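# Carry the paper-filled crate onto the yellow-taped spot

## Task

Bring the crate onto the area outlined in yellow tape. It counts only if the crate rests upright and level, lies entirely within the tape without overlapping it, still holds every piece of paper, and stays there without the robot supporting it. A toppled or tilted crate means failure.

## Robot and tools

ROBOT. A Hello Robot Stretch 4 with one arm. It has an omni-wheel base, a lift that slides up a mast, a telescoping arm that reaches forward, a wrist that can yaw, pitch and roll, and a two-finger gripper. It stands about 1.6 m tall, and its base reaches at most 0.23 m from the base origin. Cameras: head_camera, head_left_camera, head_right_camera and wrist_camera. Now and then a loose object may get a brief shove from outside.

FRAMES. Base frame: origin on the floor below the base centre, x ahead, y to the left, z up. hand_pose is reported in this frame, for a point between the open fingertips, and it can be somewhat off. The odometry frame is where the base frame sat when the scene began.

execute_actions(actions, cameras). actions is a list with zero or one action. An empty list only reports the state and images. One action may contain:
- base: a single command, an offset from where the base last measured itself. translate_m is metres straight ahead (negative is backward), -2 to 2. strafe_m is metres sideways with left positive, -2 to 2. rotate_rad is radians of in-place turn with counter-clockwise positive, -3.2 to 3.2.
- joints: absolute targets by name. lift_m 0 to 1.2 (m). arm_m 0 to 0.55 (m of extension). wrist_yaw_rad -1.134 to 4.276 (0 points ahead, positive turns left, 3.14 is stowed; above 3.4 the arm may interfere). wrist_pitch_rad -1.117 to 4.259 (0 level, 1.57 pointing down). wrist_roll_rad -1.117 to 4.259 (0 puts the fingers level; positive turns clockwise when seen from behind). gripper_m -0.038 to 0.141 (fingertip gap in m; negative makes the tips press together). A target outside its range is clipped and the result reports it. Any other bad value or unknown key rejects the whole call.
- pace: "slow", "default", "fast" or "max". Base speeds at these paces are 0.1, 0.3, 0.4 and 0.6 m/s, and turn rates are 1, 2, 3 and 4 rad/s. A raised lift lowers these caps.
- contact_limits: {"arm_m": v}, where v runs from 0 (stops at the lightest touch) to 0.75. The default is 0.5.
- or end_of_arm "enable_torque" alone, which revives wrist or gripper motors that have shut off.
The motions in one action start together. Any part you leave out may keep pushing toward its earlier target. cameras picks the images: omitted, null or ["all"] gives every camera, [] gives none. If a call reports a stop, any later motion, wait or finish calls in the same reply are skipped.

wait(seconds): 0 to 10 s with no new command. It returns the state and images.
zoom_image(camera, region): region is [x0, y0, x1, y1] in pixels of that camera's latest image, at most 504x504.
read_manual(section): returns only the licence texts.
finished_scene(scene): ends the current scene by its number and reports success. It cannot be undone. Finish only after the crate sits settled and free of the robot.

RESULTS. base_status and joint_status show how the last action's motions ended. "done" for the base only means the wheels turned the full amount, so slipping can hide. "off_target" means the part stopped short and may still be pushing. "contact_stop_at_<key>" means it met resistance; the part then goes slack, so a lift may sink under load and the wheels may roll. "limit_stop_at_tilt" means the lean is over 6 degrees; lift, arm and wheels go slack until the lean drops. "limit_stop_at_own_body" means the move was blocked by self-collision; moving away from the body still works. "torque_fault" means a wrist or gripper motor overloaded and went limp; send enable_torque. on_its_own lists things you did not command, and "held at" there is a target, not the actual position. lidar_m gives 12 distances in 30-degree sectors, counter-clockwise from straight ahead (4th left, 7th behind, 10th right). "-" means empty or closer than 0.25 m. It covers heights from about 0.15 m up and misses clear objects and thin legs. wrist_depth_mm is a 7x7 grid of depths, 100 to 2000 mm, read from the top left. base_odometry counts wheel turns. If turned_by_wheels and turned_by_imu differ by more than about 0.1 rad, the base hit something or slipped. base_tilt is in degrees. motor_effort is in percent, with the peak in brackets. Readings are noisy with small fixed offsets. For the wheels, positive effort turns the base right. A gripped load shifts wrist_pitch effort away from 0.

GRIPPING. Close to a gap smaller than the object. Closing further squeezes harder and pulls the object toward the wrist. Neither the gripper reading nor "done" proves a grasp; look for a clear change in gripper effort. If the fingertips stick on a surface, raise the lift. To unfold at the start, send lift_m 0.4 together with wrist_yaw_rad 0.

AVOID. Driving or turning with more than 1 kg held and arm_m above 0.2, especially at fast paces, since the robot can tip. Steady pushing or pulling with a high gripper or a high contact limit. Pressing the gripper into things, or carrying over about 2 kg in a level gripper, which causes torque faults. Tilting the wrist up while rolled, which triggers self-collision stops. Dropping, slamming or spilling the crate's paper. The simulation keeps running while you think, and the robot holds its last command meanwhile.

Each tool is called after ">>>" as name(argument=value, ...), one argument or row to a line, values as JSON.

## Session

>>> execute_actions(
  actions=[],
)

Scene clock: 0.00 s.
base_odometry: x=+0.000 y=+0.000 heading=+0.000 (m, m, rad; odometry frame)
turned_by_wheels: +0.000 (rad since the last result)
turned_by_imu: +0.000 (rad since the last result)
base_tilt: forward=-0.8 right=+0.0 (deg)
lidar_m: 0.92 0.80 0.80 0.95 1.64 2.30 2.69 2.94 2.20 2.10 1.82 1.55
base_status: not commanded
joint_positions: lift_m=+0.200 arm_m=+0.002 wrist_yaw_rad=+3.174 wrist_pitch_rad=+0.018 wrist_roll_rad=+0.010 gripper_m=+0.057
joint_status: not commanded
motor_effort: lift_m=+18 arm_m=+0 wrist_yaw_rad=+0 wrist_pitch_rad=-4 wrist_roll_rad=-2 gripper_m=-5 wheel_0=+0 wheel_1=+0 wheel_2=+0 (%)
hand_pose: x=-0.1177 y=+0.0782 z=+0.3734 quat_wxyz=(-0.016, -0.009, +0.005, +1.000) (m; base frame)
wrist_depth_mm: - 135 - - - - 1983 / - 117 140 - - - 1983 / - 116 142 - - - 1983 / - 131 179 - - - 1921 / 132 - - - - - 1921 / 1576 1661 217 1808 1618 1863 1808 / 1042 1008 991 1042 189 1182 1160
pictures: head_camera, head_left_camera, head_right_camera, wrist_camera
camera_calibration (this result's frames):
wrist_camera: T_world_to_cam=[[0.00627902, 0.999639, 0.026122, -0.0976888], [-0.0194809, 0.0262398, -0.999466, 0.434165], [-0.999791, 0.00576679, 0.0196386, 0.099603], [0, 0, 0, 1]] pos_world=[0.108653, 0.0856868, 0.434528]
Images, in order (width x height): head_camera 420x560, head_left_camera 420x672, head_right_camera 420x672, wrist_camera 616x392.

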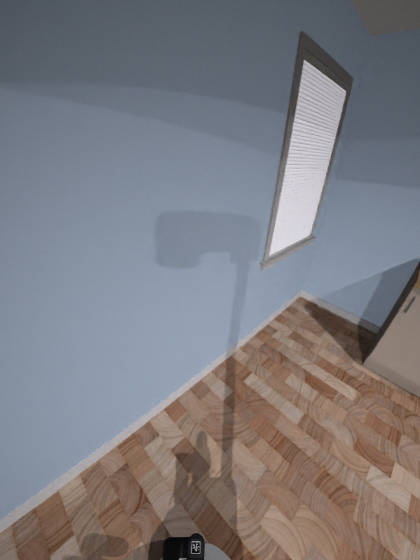

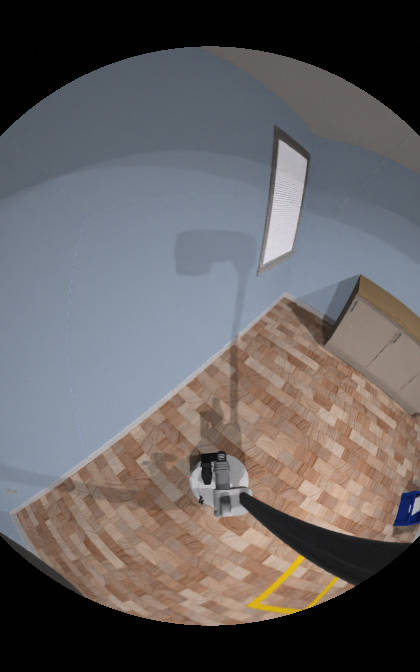

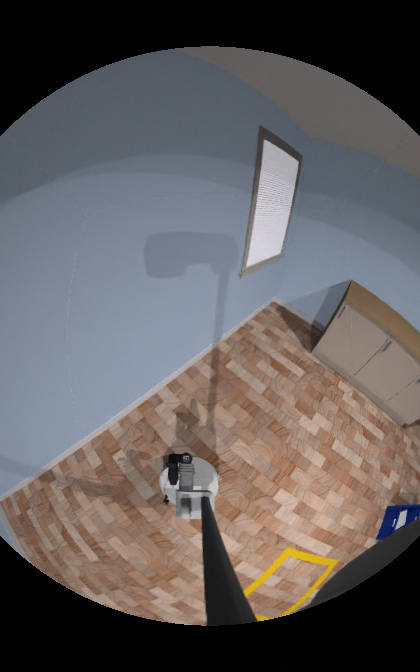

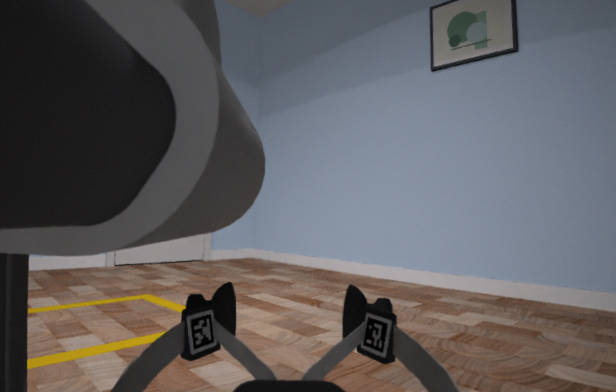

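>>> execute_actions(
  actions=[
    {"base":{"rotate_rad":-2.356},"joints":{"lift_m":0.5,"wrist_yaw_rad":0,"gripper_m":0.12},"pace":"fast"},
  ],
  cameras=["head_left_camera","head_camera"],
)

Scene clock: 2.83 s.
base_odometry: x=+0.000 y=+0.000 heading=-2.356 (m, m, rad; odometry frame)
turned_by_wheels: -2.356 (rad since the last result)
turned_by_imu: -2.324 (rad since the last result)
base_tilt: forward=-0.9 right=+0.0 (deg)
lidar_m: 2.19 2.19 1.88 1.81 1.14 0.82 0.79 0.83 1.15 2.30 2.37 3.06
base_status: done
joint_positions: lift_m=+0.500 arm_m=+0.002 wrist_yaw_rad=+0.000 wrist_pitch_rad=+0.018 wrist_roll_rad=+0.010 gripper_m=+0.120
joint_status: all done
motor_effort: lift_m=+21(18) arm_m=+0(0) wrist_yaw_rad=-2(8) wrist_pitch_rad=-4(4) wrist_roll_rad=-1(2) gripper_m=-3(6) wheel_0=+0(6) wheel_1=+0(9) wheel_2=+0(9) (%)
hand_pose: x=+0.4619 y=-0.0873 z=+0.6727 quat_wxyz=(+1.000, +0.005, +0.009, +0.000) (m; base frame)
wrist_depth_mm: - - - - - - - / - - - - - - - / - - - - - - - / - - - - - - - / - - - - - - - / - 213 - - - - - / 1756 1576 1661 1756 1756 1863 1921
pictures: head_camera, head_left_camera
Images, in order (width x height): head_camera 420x560, head_left_camera 420x672.

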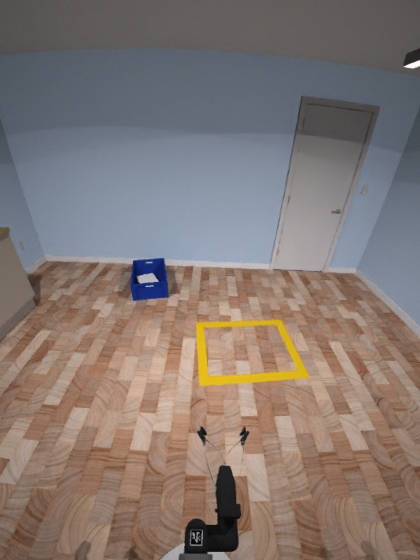

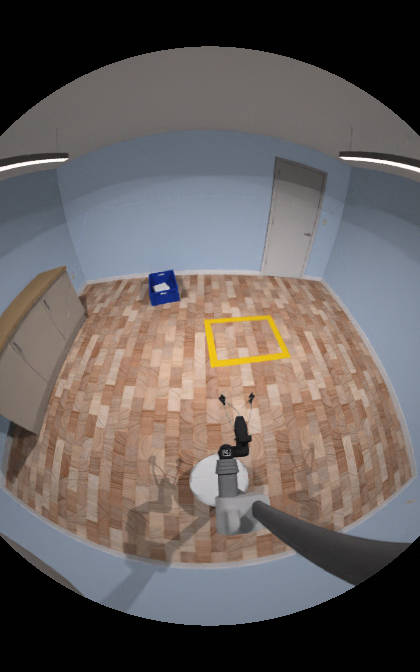

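>>> execute_actions(
  actions=[
    {"base":{"rotate_rad":0.09},"joints":{"arm_m":0.36,"wrist_pitch_rad":1.57,"wrist_roll_rad":1.57},"pace":"fast"},
  ],
  cameras=[],
)

>>> execute_actions(
  actions=[
    {"base":{"strafe_m":0.5},"pace":"fast"},
  ],
  cameras=[],
)

>>> execute_actions(
  actions=[
    {"base":{"translate_m":1.62},"pace":"fast"},
  ],
)

Scene clock: 5.33 s.
base_odometry: x=+0.000 y=+0.000 heading=-2.266 (m, m, rad; odometry frame)
turned_by_wheels: +0.090 (rad since the last result)
turned_by_imu: +0.088 (rad since the last result)
base_tilt: forward=-0.9 right=+0.2 (deg)
lidar_m: 2.16 2.21 1.84 1.81 1.05 0.82 0.80 0.86 1.28 2.30 2.44 3.00
base_status: done
joint_positions: lift_m=+0.500 arm_m=+0.359 wrist_yaw_rad=+0.000 wrist_pitch_rad=+1.570 wrist_roll_rad=+1.570 gripper_m=+0.120
joint_status: all done
motor_effort: lift_m=+21(21) arm_m=+8(9) wrist_yaw_rad=+0(1) wrist_pitch_rad=+4(5) wrist_roll_rad=+0(3) gripper_m=+2(0) wheel_0=+0(3) wheel_1=+1(3) wheel_2=+1(5) (%)
hand_pose: x=+0.5298 y=-0.0874 z=+0.3896 quat_wxyz=(+0.501, +0.500, +0.500, -0.499) (m; base frame)
wrist_depth_mm: 615 621 621 627 634 640 647 / 609 615 615 627 627 627 640 / 603 609 615 615 627 627 627 / 603 603 609 609 615 621 634 / 603 603 603 609 615 621 512 / 591 597 597 609 609 615 466 / 585 597 591 603 609 603 455
pictures: none
No camera images: the call's "cameras" was empty. Leave "cameras" out to get every camera's image.

Scene clock: 7.80 s.
base_odometry: x=+0.384 y=-0.320 heading=-2.266 (m, m, rad; odometry frame)
turned_by_wheels: +0.000 (rad since the last result)
turned_by_imu: +0.000 (rad since the last result)
base_tilt: forward=-0.8 right=+0.0 (deg)
lidar_m: 2.11 1.71 1.33 1.30 0.99 0.78 0.74 0.81 1.21 2.80 2.98 3.02
base_status: done
joint_positions: lift_m=+0.500 arm_m=+0.359 wrist_yaw_rad=+0.000 wrist_pitch_rad=+1.570 wrist_roll_rad=+1.570 gripper_m=+0.120
joint_status: not commanded
motor_effort: lift_m=+20(21) arm_m=+8(8) wrist_yaw_rad=+1(1) wrist_pitch_rad=+3(4) wrist_roll_rad=+1(0) gripper_m=-3(2) wheel_0=+1(10) wheel_1=+0(11) wheel_2=+1(2) (%)
hand_pose: x=+0.5298 y=-0.0874 z=+0.3896 quat_wxyz=(+0.501, +0.500, +0.500, -0.499) (m; base frame)
wrist_depth_mm: 609 615 615 634 627 640 647 / 603 615 615 627 627 634 634 / 609 609 615 615 627 627 627 / 609 603 609 615 615 627 621 / 597 597 615 609 615 615 517 / 591 591 609 603 603 615 462 / 591 585 597 603 603 609 459
pictures: none
No camera images: the call's "cameras" was empty. Leave "cameras" out to get every camera's image.

Scene clock: 13.20 s.
base_odometry: x=-0.653 y=-1.565 heading=-2.266 (m, m, rad; odometry frame)
turned_by_wheels: +0.000 (rad since the last result)
turned_by_imu: -0.003 (rad since the last result)
base_tilt: forward=-0.7 right=+0.1 (deg)
lidar_m: 0.49 1.46 1.15 1.14 1.24 1.82 2.36 2.55 2.99 2.96 1.80 0.56
base_status: done
joint_positions: lift_m=+0.500 arm_m=+0.359 wrist_yaw_rad=+0.000 wrist_pitch_rad=+1.570 wrist_roll_rad=+1.570 gripper_m=+0.120
joint_status: not commanded
motor_effort: lift_m=+20(20) arm_m=+8(8) wrist_yaw_rad=-1(1) wrist_pitch_rad=+3(4) wrist_roll_rad=+1(0) gripper_m=-3(3) wheel_0=+0(6) wheel_1=-1(5) wheel_2=+0(6) (%)
hand_pose: x=+0.5298 y=-0.0874 z=+0.3896 quat_wxyz=(+0.501, +0.500, +0.500, -0.499) (m; base frame)
wrist_depth_mm: 615 615 621 621 634 640 640 / 609 609 615 627 627 627 634 / 449 492 559 621 627 621 634 / 597 597 609 609 615 627 627 / 488 496 603 609 615 615 512 / 492 488 500 609 609 615 466 / 484 488 603 384 597 603 459
pictures: head_camera, head_left_camera, head_right_camera, wrist_camera
camera_calibration (this result's frames):
wrist_camera: T_world_to_cam=[[-0.998603, -0.0371176, 0.037602, 0.500622], [-0.0385115, 0.998571, -0.0370511, 0.187468], [-0.036173, -0.0384475, -0.998606, 0.629933], [0, 0, 0, 1]] pos_world=[0.529929, -0.144399, 0.617176]
Images, in order (width x height): head_camera 420x560, head_left_camera 420x672, head_right_camera 420x672, wrist_camera 616x392.

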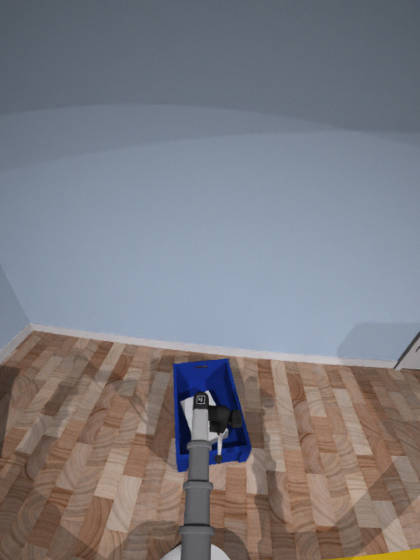

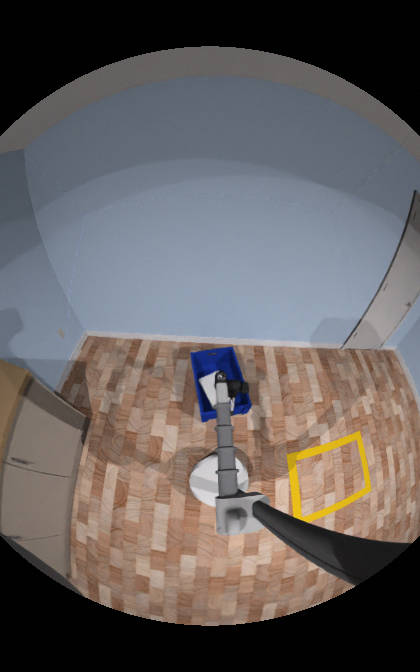

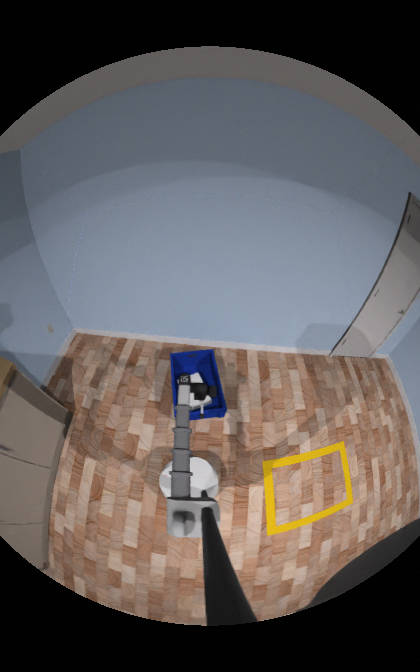

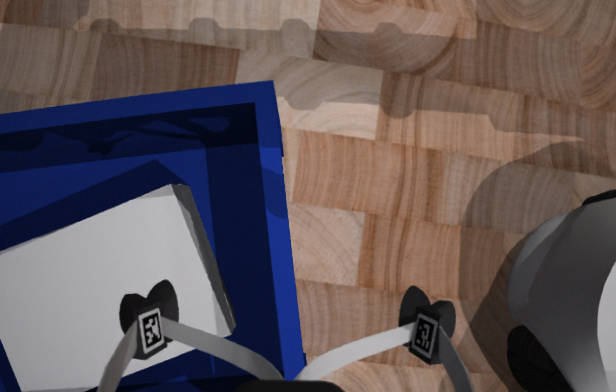

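>>> execute_actions(
  actions=[
    {"joints":{"lift_m":0.38,"arm_m":0.37,"gripper_m":0.065,"wrist_roll_rad":1.48}},
  ],
  cameras=["wrist_camera"],
)

Scene clock: 15.30 s.
base_odometry: x=-0.653 y=-1.565 heading=-2.266 (m, m, rad; odometry frame)
turned_by_wheels: +0.000 (rad since the last result)
turned_by_imu: -0.001 (rad since the last result)
base_tilt: forward=-0.7 right=+0.2 (deg)
lidar_m: 0.50 1.47 1.17 1.13 1.23 1.84 2.36 2.55 2.98 2.96 1.79 0.57
base_status: not commanded
joint_positions: lift_m=+0.380 arm_m=+0.369 wrist_yaw_rad=+0.000 wrist_pitch_rad=+1.570 wrist_roll_rad=+1.480 gripper_m=+0.065
joint_status: all done
motor_effort: lift_m=+16(19) arm_m=+9(9) wrist_yaw_rad=+1(1) wrist_pitch_rad=+3(3) wrist_roll_rad=-2(5) gripper_m=-4(6) wheel_0=+0(0) wheel_1=-1(1) wheel_2=+0(1) (%)
hand_pose: x=+0.5397 y=-0.0874 z=+0.2699 quat_wxyz=(+0.522, +0.477, +0.522, -0.477) (m; base frame)
wrist_depth_mm: 382 384 276 504 508 517 517 / 319 329 340 500 500 508 508 / 480 488 484 496 500 504 512 / 379 379 484 492 500 504 504 / 373 377 484 488 492 496 500 / 373 375 379 480 488 492 496 / 370 370 375 265 189 492 492
pictures: wrist_camera
camera_calibration (this result's frames):
wrist_camera: T_world_to_cam=[[-0.99135, -0.125716, 0.0376866, 0.503351], [-0.127108, 0.991193, -0.0371406, 0.230614], [-0.0326855, -0.0416096, -0.998599, 0.508605], [0, 0, 0, 1]] pos_world=[0.544934, -0.144141, 0.497488]
Images, in order (width x height): wrist_camera 616x392.

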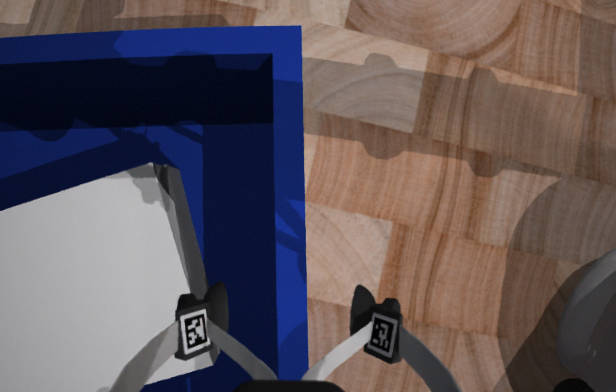

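>>> execute_actions(
  actions=[
    {"joints":{"lift_m":0.265}},
  ],
  cameras=[],
)

>>> execute_actions(
  actions=[
    {"joints":{"gripper_m":-0.02}},
  ],
  cameras=[],
)

>>> execute_actions(
  actions=[
    {"base":{"translate_m":-0.74},"joints":{"wrist_roll_rad":1.53},"pace":"slow"},
  ],
  cameras=["head_left_camera","wrist_camera"],
)

>>> execute_actions(
  actions=[
    {"base":{"strafe_m":-0.1},"joints":{"wrist_roll_rad":1.4},"pace":"slow"},
  ],
  cameras=[],
)

>>> execute_actions(
  actions=[
    {"base":{"strafe_m":-0.12},"joints":{"wrist_roll_rad":1.13},"pace":"slow"},
  ],
  cameras=[],
)

>>> execute_actions(
  actions=[
    {"base":{"strafe_m":-0.15},"joints":{"wrist_roll_rad":0.82},"pace":"slow"},
  ],
)

Scene clock: 17.67 s.
base_odometry: x=-0.653 y=-1.565 heading=-2.266 (m, m, rad; odometry frame)
turned_by_wheels: +0.000 (rad since the last result)
turned_by_imu: -0.001 (rad since the last result)
base_tilt: forward=-0.7 right=+0.1 (deg)
lidar_m: 0.50 1.47 1.17 1.14 1.24 1.82 2.36 2.57 2.98 2.96 1.82 0.58
base_status: not commanded
joint_positions: lift_m=+0.265 arm_m=+0.369 wrist_yaw_rad=+0.000 wrist_pitch_rad=+1.570 wrist_roll_rad=+1.480 gripper_m=+0.065
joint_status: all done
motor_effort: lift_m=+16(15) arm_m=+8(8) wrist_yaw_rad=+1(0) wrist_pitch_rad=+3(2) wrist_roll_rad=-2(2) gripper_m=-3(6) wheel_0=+0(0) wheel_1=-1(1) wheel_2=+0(0) (%)
hand_pose: x=+0.5397 y=-0.0874 z=+0.1549 quat_wxyz=(+0.522, +0.477, +0.522, -0.477) (m; base frame)
wrist_depth_mm: 229 236 242 160 387 392 392 / 317 329 336 159 384 387 392 / 368 373 375 158 379 387 387 / 264 307 373 157 379 382 387 / 263 276 368 156 377 379 384 / 260 264 366 154 373 377 379 / 259 259 324 153 190 375 377
pictures: none
No camera images: the call's "cameras" was empty. Leave "cameras" out to get every camera's image.

Scene clock: 19.23 s.
base_odometry: x=-0.653 y=-1.565 heading=-2.266 (m, m, rad; odometry frame)
turned_by_wheels: +0.000 (rad since the last result)
turned_by_imu: +0.000 (rad since the last result)
base_tilt: forward=-0.7 right=+0.0 (deg)
lidar_m: 0.51 1.47 1.17 1.13 1.26 1.83 2.35 2.57 2.99 2.95 1.80 0.57
base_status: not commanded
joint_positions: lift_m=+0.265 arm_m=+0.369 wrist_yaw_rad=+0.003 wrist_pitch_rad=+1.562 wrist_roll_rad=+1.480 gripper_m=-0.020
joint_status: all done
on_its_own: wrist_pitch_rad is at rest, and its effort (+25) is outside its rest range (-23 to +23)
motor_effort: lift_m=+20(21) arm_m=+7(8) wrist_yaw_rad=-7(9) wrist_pitch_rad=+25(26) wrist_roll_rad=-1(3) gripper_m=-20(19) wheel_0=+1(1) wheel_1=-1(2) wheel_2=+0(0) (%)
hand_pose: x=+0.5426 y=-0.0874 z=+0.1546 quat_wxyz=(+0.525, +0.478, +0.520, -0.474) (m; base frame)
wrist_depth_mm: 231 238 244 158 387 387 389 / 322 332 342 157 384 384 389 / 370 373 373 156 377 382 387 / 264 298 370 155 377 379 382 / 262 268 368 153 373 375 379 / 260 262 359 153 373 375 375 / 258 153 174 151 168 373 373
pictures: none
No camera images: the call's "cameras" was empty. Leave "cameras" out to get every camera's image.

Scene clock: 27.90 s.
base_odometry: x=-0.180 y=-0.996 heading=-2.265 (m, m, rad; odometry frame)
turned_by_wheels: +0.000 (rad since the last result)
turned_by_imu: +0.002 (rad since the last result)
base_tilt: forward=-0.8 right=+0.1 (deg)
lidar_m: 0.52 1.58 1.23 1.23 1.33 1.68 1.62 1.76 2.60 2.86 2.74 0.57
base_status: done
joint_positions: lift_m=+0.265 arm_m=+0.370 wrist_yaw_rad=+0.007 wrist_pitch_rad=+1.549 wrist_roll_rad=+1.530 gripper_m=-0.020
joint_status: all done
on_its_own: wrist_yaw_rad is at rest, and its effort (-20) is outside its rest range (-13 to +13); wrist_pitch_rad is at rest, and its effort (+63) is outside its rest range (-23 to +23)
motor_effort: lift_m=+22(22) arm_m=+2(7) wrist_yaw_rad=-20(25) wrist_pitch_rad=+63(73) wrist_roll_rad=-2(1) gripper_m=-20(23) wheel_0=-3(6) wheel_1=-1(4) wheel_2=+7(13) (%)
hand_pose: x=+0.5475 y=-0.0874 z=+0.1545 quat_wxyz=(+0.517, +0.493, +0.506, -0.482) (m; base frame)
wrist_depth_mm: 262 257 250 159 384 384 387 / 377 375 357 158 382 382 384 / 271 364 377 157 379 382 379 / 268 287 370 156 377 379 379 / 266 271 373 155 375 375 375 / 265 266 204 180 373 370 373 / 263 153 171 153 166 370 370
pictures: head_left_camera, wrist_camera
camera_calibration (this result's frames):
wrist_camera: T_world_to_cam=[[-0.996395, -0.0831964, 0.01659, 0.525128], [-0.0837857, 0.995731, -0.0387251, 0.204191], [-0.0132973, -0.0399755, -0.999112, 0.383259], [0, 0, 0, 1]] pos_world=[0.545439, -0.14431, 0.382114]
Images, in order (width x height): head_left_camera 420x672, wrist_camera 616x392.

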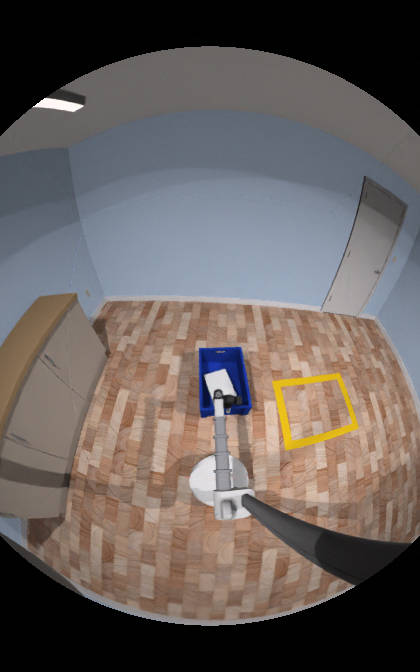

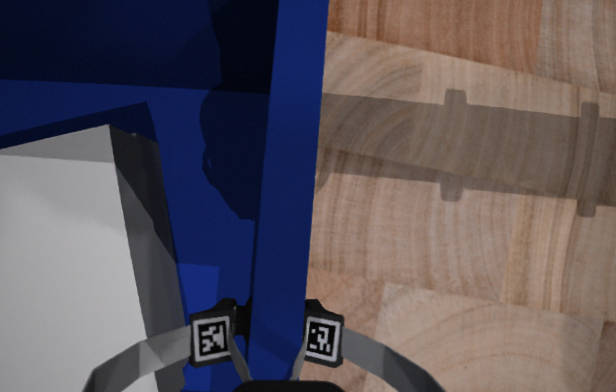

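Scene clock: 30.03 s.
base_odometry: x=-0.256 y=-0.933 heading=-2.264 (m, m, rad; odometry frame)
turned_by_wheels: +0.002 (rad since the last result)
turned_by_imu: +0.002 (rad since the last result)
base_tilt: forward=-1.0 right=+0.0 (deg)
lidar_m: 0.50 2.25 1.34 1.32 1.41 1.67 1.63 1.79 2.64 2.76 2.69 0.59
base_status: done
joint_positions: lift_m=+0.265 arm_m=+0.370 wrist_yaw_rad=+0.003 wrist_pitch_rad=+1.563 wrist_roll_rad=+1.399 gripper_m=-0.020
joint_status: all done
motor_effort: lift_m=+21(22) arm_m=+2(2) wrist_yaw_rad=-9(20) wrist_pitch_rad=+23(64) wrist_roll_rad=+1(2) gripper_m=-18(17) wheel_0=+12(16) wheel_1=+2(4) wheel_2=+8(13) (%)
hand_pose: x=+0.5431 y=-0.0874 z=+0.1545 quat_wxyz=(+0.544, +0.456, +0.540, -0.452) (m; base frame)
wrist_depth_mm: 231 235 237 158 384 387 387 / 329 332 334 158 382 384 384 / 368 373 370 157 382 382 384 / 266 296 370 156 377 379 384 / 264 270 370 155 377 377 377 / 263 264 364 154 375 377 377 / 262 155 178 153 165 373 375
pictures: none
No camera images: the call's "cameras" was empty. Leave "cameras" out to get every camera's image.

Scene clock: 32.37 s.
base_odometry: x=-0.349 y=-0.856 heading=-2.262 (m, m, rad; odometry frame)
turned_by_wheels: +0.002 (rad since the last result)
turned_by_imu: +0.003 (rad since the last result)
base_tilt: forward=-0.7 right=+0.1 (deg)
lidar_m: 0.47 0.56 1.45 1.43 1.57 1.69 1.66 1.79 2.65 2.64 2.68 0.60
base_status: done
joint_positions: lift_m=+0.265 arm_m=+0.370 wrist_yaw_rad=+0.004 wrist_pitch_rad=+1.561 wrist_roll_rad=+1.129 gripper_m=-0.020
joint_status: all done
on_its_own: wrist_yaw_rad is at rest, and its effort (-14) is outside its rest range (-13 to +13); wrist_pitch_rad is at rest, and its effort (+27) is outside its rest range (-23 to +23)
motor_effort: lift_m=+21(21) arm_m=+2(2) wrist_yaw_rad=-14(12) wrist_pitch_rad=+27(29) wrist_roll_rad=+2(8) gripper_m=-14(18) wheel_0=+13(14) wheel_1=+1(2) wheel_2=+10(11) (%)
hand_pose: x=+0.5436 y=-0.0874 z=+0.1545 quat_wxyz=(+0.601, +0.379, +0.595, -0.375) (m; base frame)
wrist_depth_mm: 240 242 240 159 384 387 389 / 343 343 340 158 382 382 384 / 370 375 375 157 382 382 382 / 266 297 375 156 377 379 382 / 264 274 368 155 377 377 375 / 262 264 201 154 373 375 375 / 260 155 172 153 169 373 373
pictures: none
No camera images: the call's "cameras" was empty. Leave "cameras" out to get every camera's image.

Scene clock: 35.00 s.
base_odometry: x=-0.464 y=-0.761 heading=-2.260 (m, m, rad; odometry frame)
turned_by_wheels: +0.002 (rad since the last result)
turned_by_imu: +0.004 (rad since the last result)
base_tilt: forward=-0.8 right=+0.1 (deg)
lidar_m: 0.40 0.49 1.62 1.59 1.73 1.70 1.67 1.83 2.55 2.49 2.65 0.65
base_status: done
joint_positions: lift_m=+0.265 arm_m=+0.370 wrist_yaw_rad=+0.004 wrist_pitch_rad=+1.560 wrist_roll_rad=+0.820 gripper_m=-0.020
joint_status: all done
on_its_own: wrist_pitch_rad is at rest, and its effort (+32) is outside its rest range (-23 to +23)
motor_effort: lift_m=+21(21) arm_m=+2(2) wrist_yaw_rad=-11(11) wrist_pitch_rad=+32(35) wrist_roll_rad=-1(6) gripper_m=-19(19) wheel_0=+15(20) wheel_1=+1(6) wheel_2=+11(9) (%)
hand_pose: x=+0.5440 y=-0.0874 z=+0.1545 quat_wxyz=(+0.653, +0.282, +0.645, -0.279) (m; base frame)
wrist_depth_mm: 254 249 242 160 389 387 389 / 373 359 343 158 382 384 387 / 268 375 377 157 382 384 384 / 266 296 373 156 377 379 379 / 265 277 370 370 375 375 377 / 262 263 200 180 373 375 373 / 260 155 173 153 165 370 373
pictures: head_camera, head_left_camera, head_right_camera, wrist_camera
camera_calibration (this result's frames):
wrist_camera: T_world_to_cam=[[-0.703442, -0.710079, 0.0309394, 0.305279], [-0.710681, 0.702086, -0.0448124, 0.520243], [0.0100983, -0.053511, -0.998516, 0.369202], [0, 0, 0, 1]] pos_world=[0.580745, -0.128727, 0.382523]
Images, in order (width x height): head_camera 420x560, head_left_camera 420x672, head_right_camera 420x672, wrist_camera 616x392.

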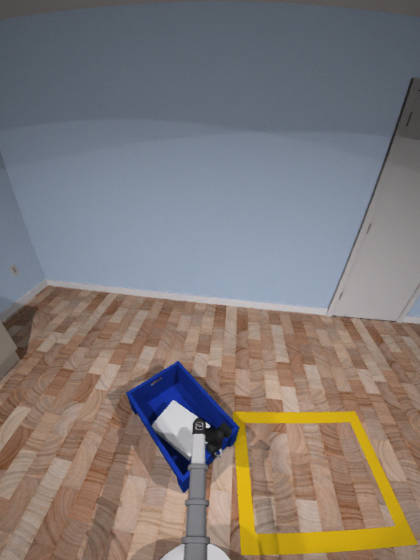

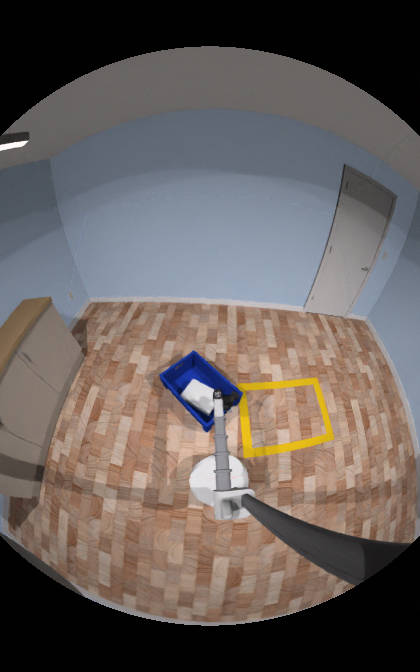

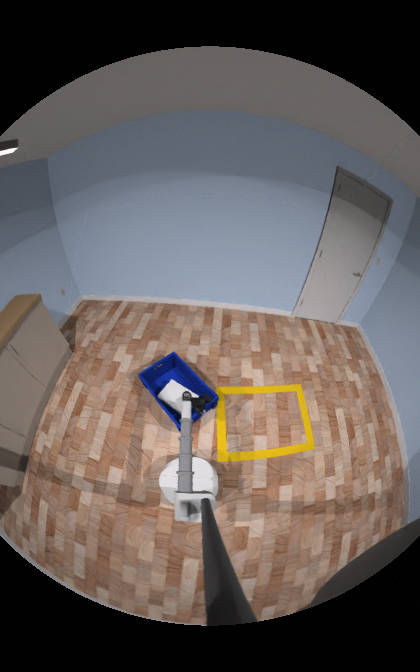

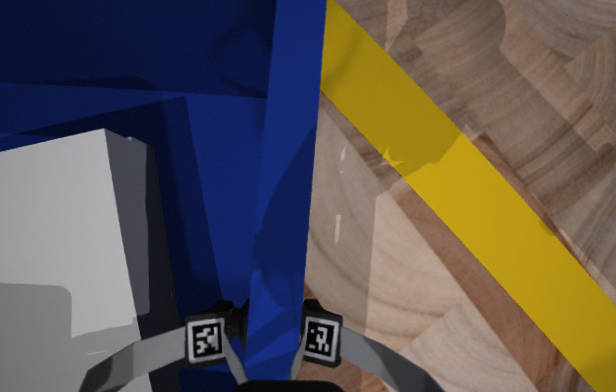

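>>> execute_actions(
  actions=[
    {"base":{"strafe_m":-0.2},"joints":{"wrist_roll_rad":0.5,"arm_m":0.31},"pace":"slow"},
  ],
  cameras=[],
)

>>> execute_actions(
  actions=[
    {"base":{"strafe_m":-0.25},"joints":{"wrist_roll_rad":0.25},"pace":"slow"},
  ],
  cameras=[],
)

>>> execute_actions(
  actions=[
    {"base":{"strafe_m":-0.3},"joints":{"wrist_roll_rad":0.08},"pace":"slow"},
  ],
)

Scene clock: 38.60 s.
base_odometry: x=-0.619 y=-0.635 heading=-2.258 (m, m, rad; odometry frame)
turned_by_wheels: +0.002 (rad since the last result)
turned_by_imu: +0.004 (rad since the last result)
base_tilt: forward=-0.8 right=+0.1 (deg)
lidar_m: 0.30 0.35 1.82 1.79 1.93 1.72 1.69 1.87 2.33 2.29 2.49 0.64
base_status: done
joint_positions: lift_m=+0.265 arm_m=+0.312 wrist_yaw_rad=+0.003 wrist_pitch_rad=+1.560 wrist_roll_rad=+0.501 gripper_m=-0.020
joint_status: all done
on_its_own: wrist_pitch_rad is at rest, and its effort (+30) is outside its rest range (-23 to +23)
motor_effort: lift_m=+21(21) arm_m=-11(17) wrist_yaw_rad=-8(16) wrist_pitch_rad=+30(74) wrist_roll_rad=-5(14) gripper_m=-17(21) wheel_0=+14(16) wheel_1=+2(4) wheel_2=+11(18) (%)
hand_pose: x=+0.4860 y=-0.0874 z=+0.1545 quat_wxyz=(+0.689, +0.175, +0.682, -0.173) (m; base frame)
wrist_depth_mm: 297 273 252 161 392 389 394 / 375 377 362 159 387 387 389 / 270 291 377 158 382 384 387 / 266 285 373 156 379 379 382 / 264 276 370 156 377 379 379 / 262 264 198 180 375 373 377 / 258 154 167 173 165 373 373
pictures: none
No camera images: the call's "cameras" was empty. Leave "cameras" out to get every camera's image.

Scene clock: 42.23 s.
base_odometry: x=-0.812 y=-0.477 heading=-2.255 (m, m, rad; odometry frame)
turned_by_wheels: +0.002 (rad since the last result)
turned_by_imu: +0.005 (rad since the last result)
base_tilt: forward=-0.8 right=+0.1 (deg)
lidar_m: 0.31 0.37 0.70 2.04 2.21 1.75 1.73 1.88 2.09 2.05 2.25 2.03
base_status: done
joint_positions: lift_m=+0.265 arm_m=+0.312 wrist_yaw_rad=+0.002 wrist_pitch_rad=+1.564 wrist_roll_rad=+0.252 gripper_m=-0.020
joint_status: all done
motor_effort: lift_m=+21(21) arm_m=-10(11) wrist_yaw_rad=-5(9) wrist_pitch_rad=+21(46) wrist_roll_rad=-6(15) gripper_m=-14(21) wheel_0=+15(19) wheel_1=+1(3) wheel_2=+11(13) (%)
hand_pose: x=+0.4848 y=-0.0874 z=+0.1545 quat_wxyz=(+0.704, +0.088, +0.699, -0.088) (m; base frame)
wrist_depth_mm: 291 272 251 161 392 389 397 / 375 377 357 160 387 389 389 / 267 320 377 158 382 387 389 / 265 287 370 156 379 382 384 / 263 277 370 155 375 379 379 / 260 263 196 180 373 373 375 / 257 154 168 173 165 370 373
pictures: none
No camera images: the call's "cameras" was empty. Leave "cameras" out to get every camera's image.

Scene clock: 46.37 s.
base_odometry: x=-1.045 y=-0.288 heading=-2.253 (m, m, rad; odometry frame)
turned_by_wheels: +0.002 (rad since the last result)
turned_by_imu: +0.006 (rad since the last result)
base_tilt: forward=-0.8 right=+0.0 (deg)
lidar_m: 0.26 0.32 0.53 2.34 2.23 1.78 1.77 1.92 1.76 1.75 1.91 2.00
base_status: done
joint_positions: lift_m=+0.265 arm_m=+0.312 wrist_yaw_rad=+0.001 wrist_pitch_rad=+1.566 wrist_roll_rad=+0.082 gripper_m=-0.020
joint_status: all done
motor_effort: lift_m=+21(21) arm_m=-9(10) wrist_yaw_rad=-3(4) wrist_pitch_rad=+13(35) wrist_roll_rad=-7(14) gripper_m=-17(19) wheel_0=+16(23) wheel_1=+2(0) wheel_2=+10(12) (%)
hand_pose: x=+0.4839 y=-0.0874 z=+0.1545 quat_wxyz=(+0.708, +0.029, +0.705, -0.029) (m; base frame)
wrist_depth_mm: 285 268 251 160 392 394 394 / 377 373 355 159 387 389 392 / 267 338 375 157 382 387 387 / 266 296 370 156 379 382 384 / 263 285 366 373 377 377 379 / 259 265 193 185 370 375 377 / 258 156 168 174 165 370 373
pictures: head_camera, head_left_camera, head_right_camera, wrist_camera
camera_calibration (this result's frames):
wrist_camera: T_world_to_cam=[[-0.0452531, -0.998233, 0.0385128, -0.0818703], [-0.998185, 0.0436498, -0.0414989, 0.558575], [0.0397445, -0.0403208, -0.998396, 0.356583], [0, 0, 0, 1]] pos_world=[0.539684, -0.0917296, 0.382344]
Images, in order (width x height): head_camera 420x560, head_left_camera 420x672, head_right_camera 420x672, wrist_camera 616x392.

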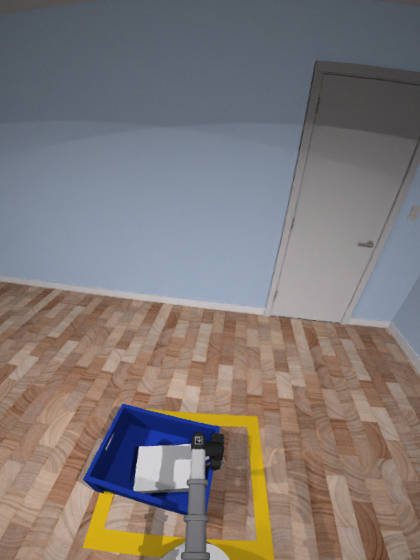

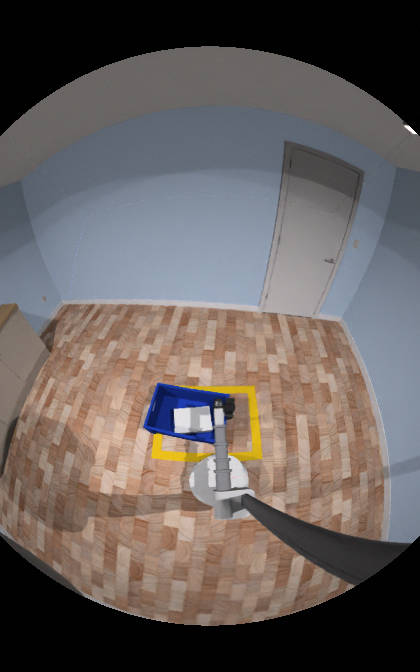

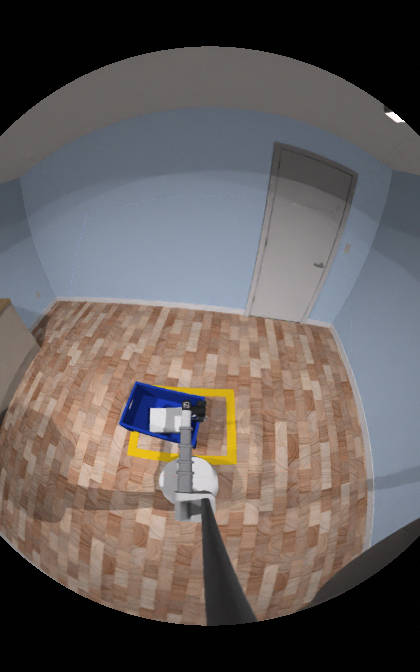

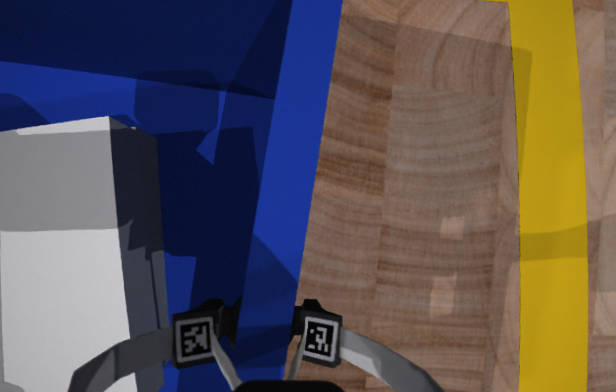

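>>> execute_actions(
  actions=[
    {"base":{"strafe_m":-0.145},"joints":{"wrist_roll_rad":-0.05,"arm_m":0.37},"pace":"slow"},
  ],
)

Scene clock: 49.50 s.
base_odometry: x=-1.157 y=-0.197 heading=-2.251 (m, m, rad; odometry frame)
turned_by_wheels: +0.003 (rad since the last result)
turned_by_imu: +0.004 (rad since the last result)
base_tilt: forward=-0.9 right=+0.1 (deg)
lidar_m: 0.34 0.34 0.50 2.46 2.25 1.79 1.79 1.96 1.63 1.61 1.76 1.94
base_status: done
joint_positions: lift_m=+0.265 arm_m=+0.369 wrist_yaw_rad=-0.001 wrist_pitch_rad=+1.570 wrist_roll_rad=-0.049 gripper_m=-0.020
joint_status: all done
motor_effort: lift_m=+21(21) arm_m=+8(11) wrist_yaw_rad=+2(7) wrist_pitch_rad=+4(20) wrist_roll_rad=-5(9) gripper_m=-19(21) wheel_0=+17(23) wheel_1=+5(6) wheel_2=+10(10) (%)
hand_pose: x=+0.5397 y=-0.0874 z=+0.1545 quat_wxyz=(+0.707, -0.017, +0.707, +0.017) (m; base frame)
wrist_depth_mm: 277 264 249 160 387 392 394 / 373 373 351 158 389 387 389 / 266 347 375 157 379 384 387 / 263 301 370 373 379 382 384 / 260 286 368 373 375 379 379 / 258 265 192 193 370 375 375 / 256 157 167 174 165 370 373
pictures: head_camera, head_left_camera, head_right_camera, wrist_camera
camera_calibration (this result's frames):
wrist_camera: T_world_to_cam=[[0.0836609, -0.995738, 0.0388068, -0.148746], [-0.995643, -0.0851353, -0.0380374, 0.601094], [0.0411791, -0.0354555, -0.998523, 0.354034], [0, 0, 0, 1]] pos_world=[0.59634, -0.0843855, 0.382147]
Images, in order (width x height): head_camera 420x560, head_left_camera 420x672, head_right_camera 420x672, wrist_camera 616x392.

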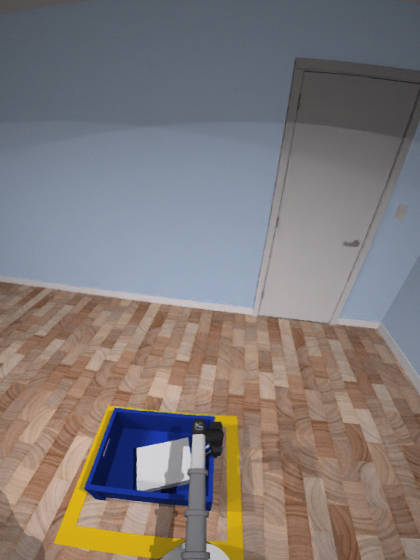

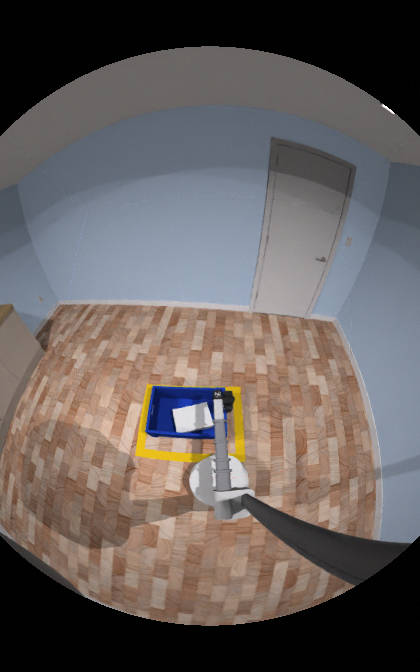

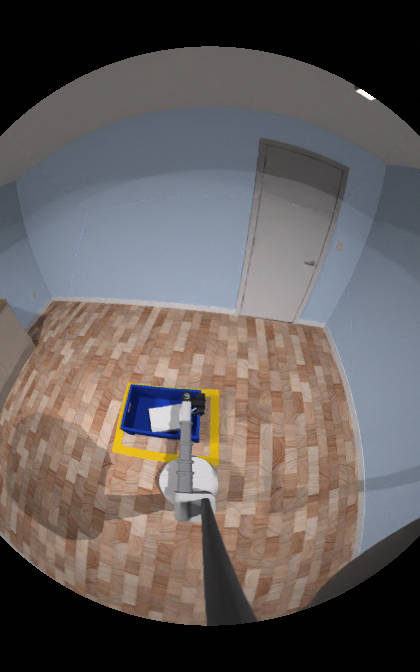

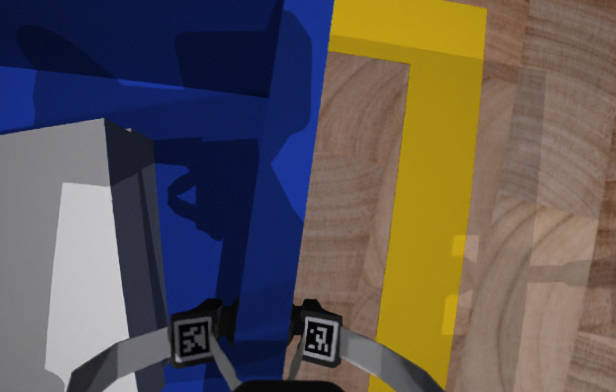

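>>> execute_actions(
  actions=[
    {"joints":{"gripper_m":0.065}},
  ],
  cameras=[],
)

>>> execute_actions(
  actions=[
    {"joints":{"lift_m":0.5,"wrist_roll_rad":0},"pace":"fast"},
  ],
  cameras=[],
)

>>> execute_actions(
  actions=[
    {"base":{"strafe_m":0.42},"joints":{"arm_m":0.52,"lift_m":0.7}},
  ],
  cameras=["head_camera","wrist_camera"],
)

Scene clock: 51.83 s.
base_odometry: x=-1.157 y=-0.197 heading=-2.253 (m, m, rad; odometry frame)
turned_by_wheels: -0.002 (rad since the last result)
turned_by_imu: -0.003 (rad since the last result)
base_tilt: forward=-0.8 right=+0.1 (deg)
lidar_m: 0.33 0.34 0.51 2.47 2.27 1.80 1.78 1.96 1.63 1.61 1.77 1.95
base_status: not commanded
joint_positions: lift_m=+0.265 arm_m=+0.369 wrist_yaw_rad=+0.000 wrist_pitch_rad=+1.571 wrist_roll_rad=-0.050 gripper_m=+0.065
joint_status: all done
motor_effort: lift_m=+16(21) arm_m=+8(8) wrist_yaw_rad=+1(2) wrist_pitch_rad=+1(3) wrist_roll_rad=-3(4) gripper_m=-4(19) wheel_0=+4(17) wheel_1=+1(5) wheel_2=+1(11) (%)
hand_pose: x=+0.5395 y=-0.0874 z=+0.1549 quat_wxyz=(+0.707, -0.017, +0.707, +0.017) (m; base frame)
wrist_depth_mm: 268 257 239 206 397 399 402 / 370 375 325 387 392 394 402 / 268 373 377 384 389 394 397 / 265 340 373 382 384 392 392 / 264 312 368 377 382 384 392 / 259 278 156 373 379 382 384 / 259 259 155 370 189 379 382
pictures: none
No camera images: the call's "cameras" was empty. Leave "cameras" out to get every camera's image.

Scene clock: 53.50 s.
base_odometry: x=-1.157 y=-0.197 heading=-2.253 (m, m, rad; odometry frame)
turned_by_wheels: +0.000 (rad since the last result)
turned_by_imu: -0.001 (rad since the last result)
base_tilt: forward=-0.9 right=+0.1 (deg)
lidar_m: 0.32 0.35 0.50 2.48 2.25 1.82 1.78 1.95 1.63 1.61 1.78 1.94
base_status: not commanded
joint_positions: lift_m=+0.500 arm_m=+0.369 wrist_yaw_rad=+0.000 wrist_pitch_rad=+1.570 wrist_roll_rad=+0.000 gripper_m=+0.065
joint_status: all done
motor_effort: lift_m=+21(24) arm_m=+8(8) wrist_yaw_rad=+0(0) wrist_pitch_rad=+1(2) wrist_roll_rad=-1(5) gripper_m=-3(6) wheel_0=+1(3) wheel_1=+0(2) wheel_2=+0(1) (%)
hand_pose: x=+0.5395 y=-0.0874 z=+0.3895 quat_wxyz=(+0.707, +0.000, +0.707, +0.000) (m; base frame)
wrist_depth_mm: 615 621 621 634 634 640 654 / 407 436 418 627 634 640 647 / 603 603 603 615 627 634 640 / 496 496 609 615 621 621 634 / 492 488 597 609 615 621 627 / 488 492 382 603 609 615 621 / 500 488 473 603 190 609 615
pictures: none
No camera images: the call's "cameras" was empty. Leave "cameras" out to get every camera's image.

Scene clock: 56.23 s.
base_odometry: x=-0.832 y=-0.462 heading=-2.253 (m, m, rad; odometry frame)
turned_by_wheels: +0.000 (rad since the last result)
turned_by_imu: +0.000 (rad since the last result)
base_tilt: forward=-0.8 right=+0.0 (deg)
lidar_m: 0.34 0.38 2.10 2.06 2.18 1.73 1.73 1.90 2.04 2.02 0.49 0.37
base_status: done
joint_positions: lift_m=+0.700 arm_m=+0.519 wrist_yaw_rad=+0.000 wrist_pitch_rad=+1.570 wrist_roll_rad=+0.000 gripper_m=+0.065
joint_status: all done
motor_effort: lift_m=+21(20) arm_m=+8(8) wrist_yaw_rad=-1(2) wrist_pitch_rad=+1(1) wrist_roll_rad=-1(0) gripper_m=-4(4) wheel_0=+0(7) wheel_1=+0(9) wheel_2=+0(0) (%)
hand_pose: x=+0.6896 y=-0.0874 z=+0.5896 quat_wxyz=(+0.707, +0.000, +0.707, +0.000) (m; base frame)
wrist_depth_mm: 820 831 820 842 842 854 866 / 798 809 831 831 842 854 854 / 798 798 820 820 831 842 854 / 788 809 798 809 820 831 842 / 788 788 798 809 809 778 831 / 768 788 597 699 699 768 831 / 768 778 683 691 190 699 820
pictures: head_camera, wrist_camera
camera_calibration (this result's frames):
wrist_camera: T_world_to_cam=[[0.0361731, -0.998594, 0.0387418, -0.145636], [-0.998583, -0.0376323, -0.0376227, 0.772877], [0.0390277, -0.037326, -0.998541, 0.783581], [0, 0, 0, 1]] pos_world=[0.746469, -0.087098, 0.817158]
Images, in order (width x height): head_camera 420x560, wrist_camera 616x392.

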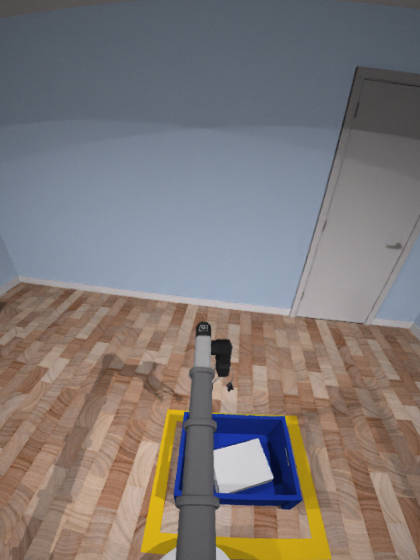

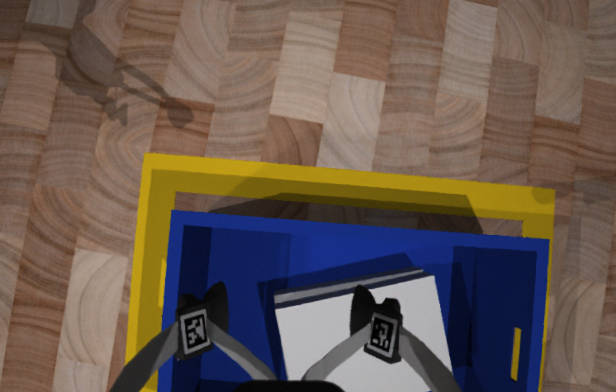

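>>> finished_scene(
  scene=2,
)

The scene is finished: the task was done.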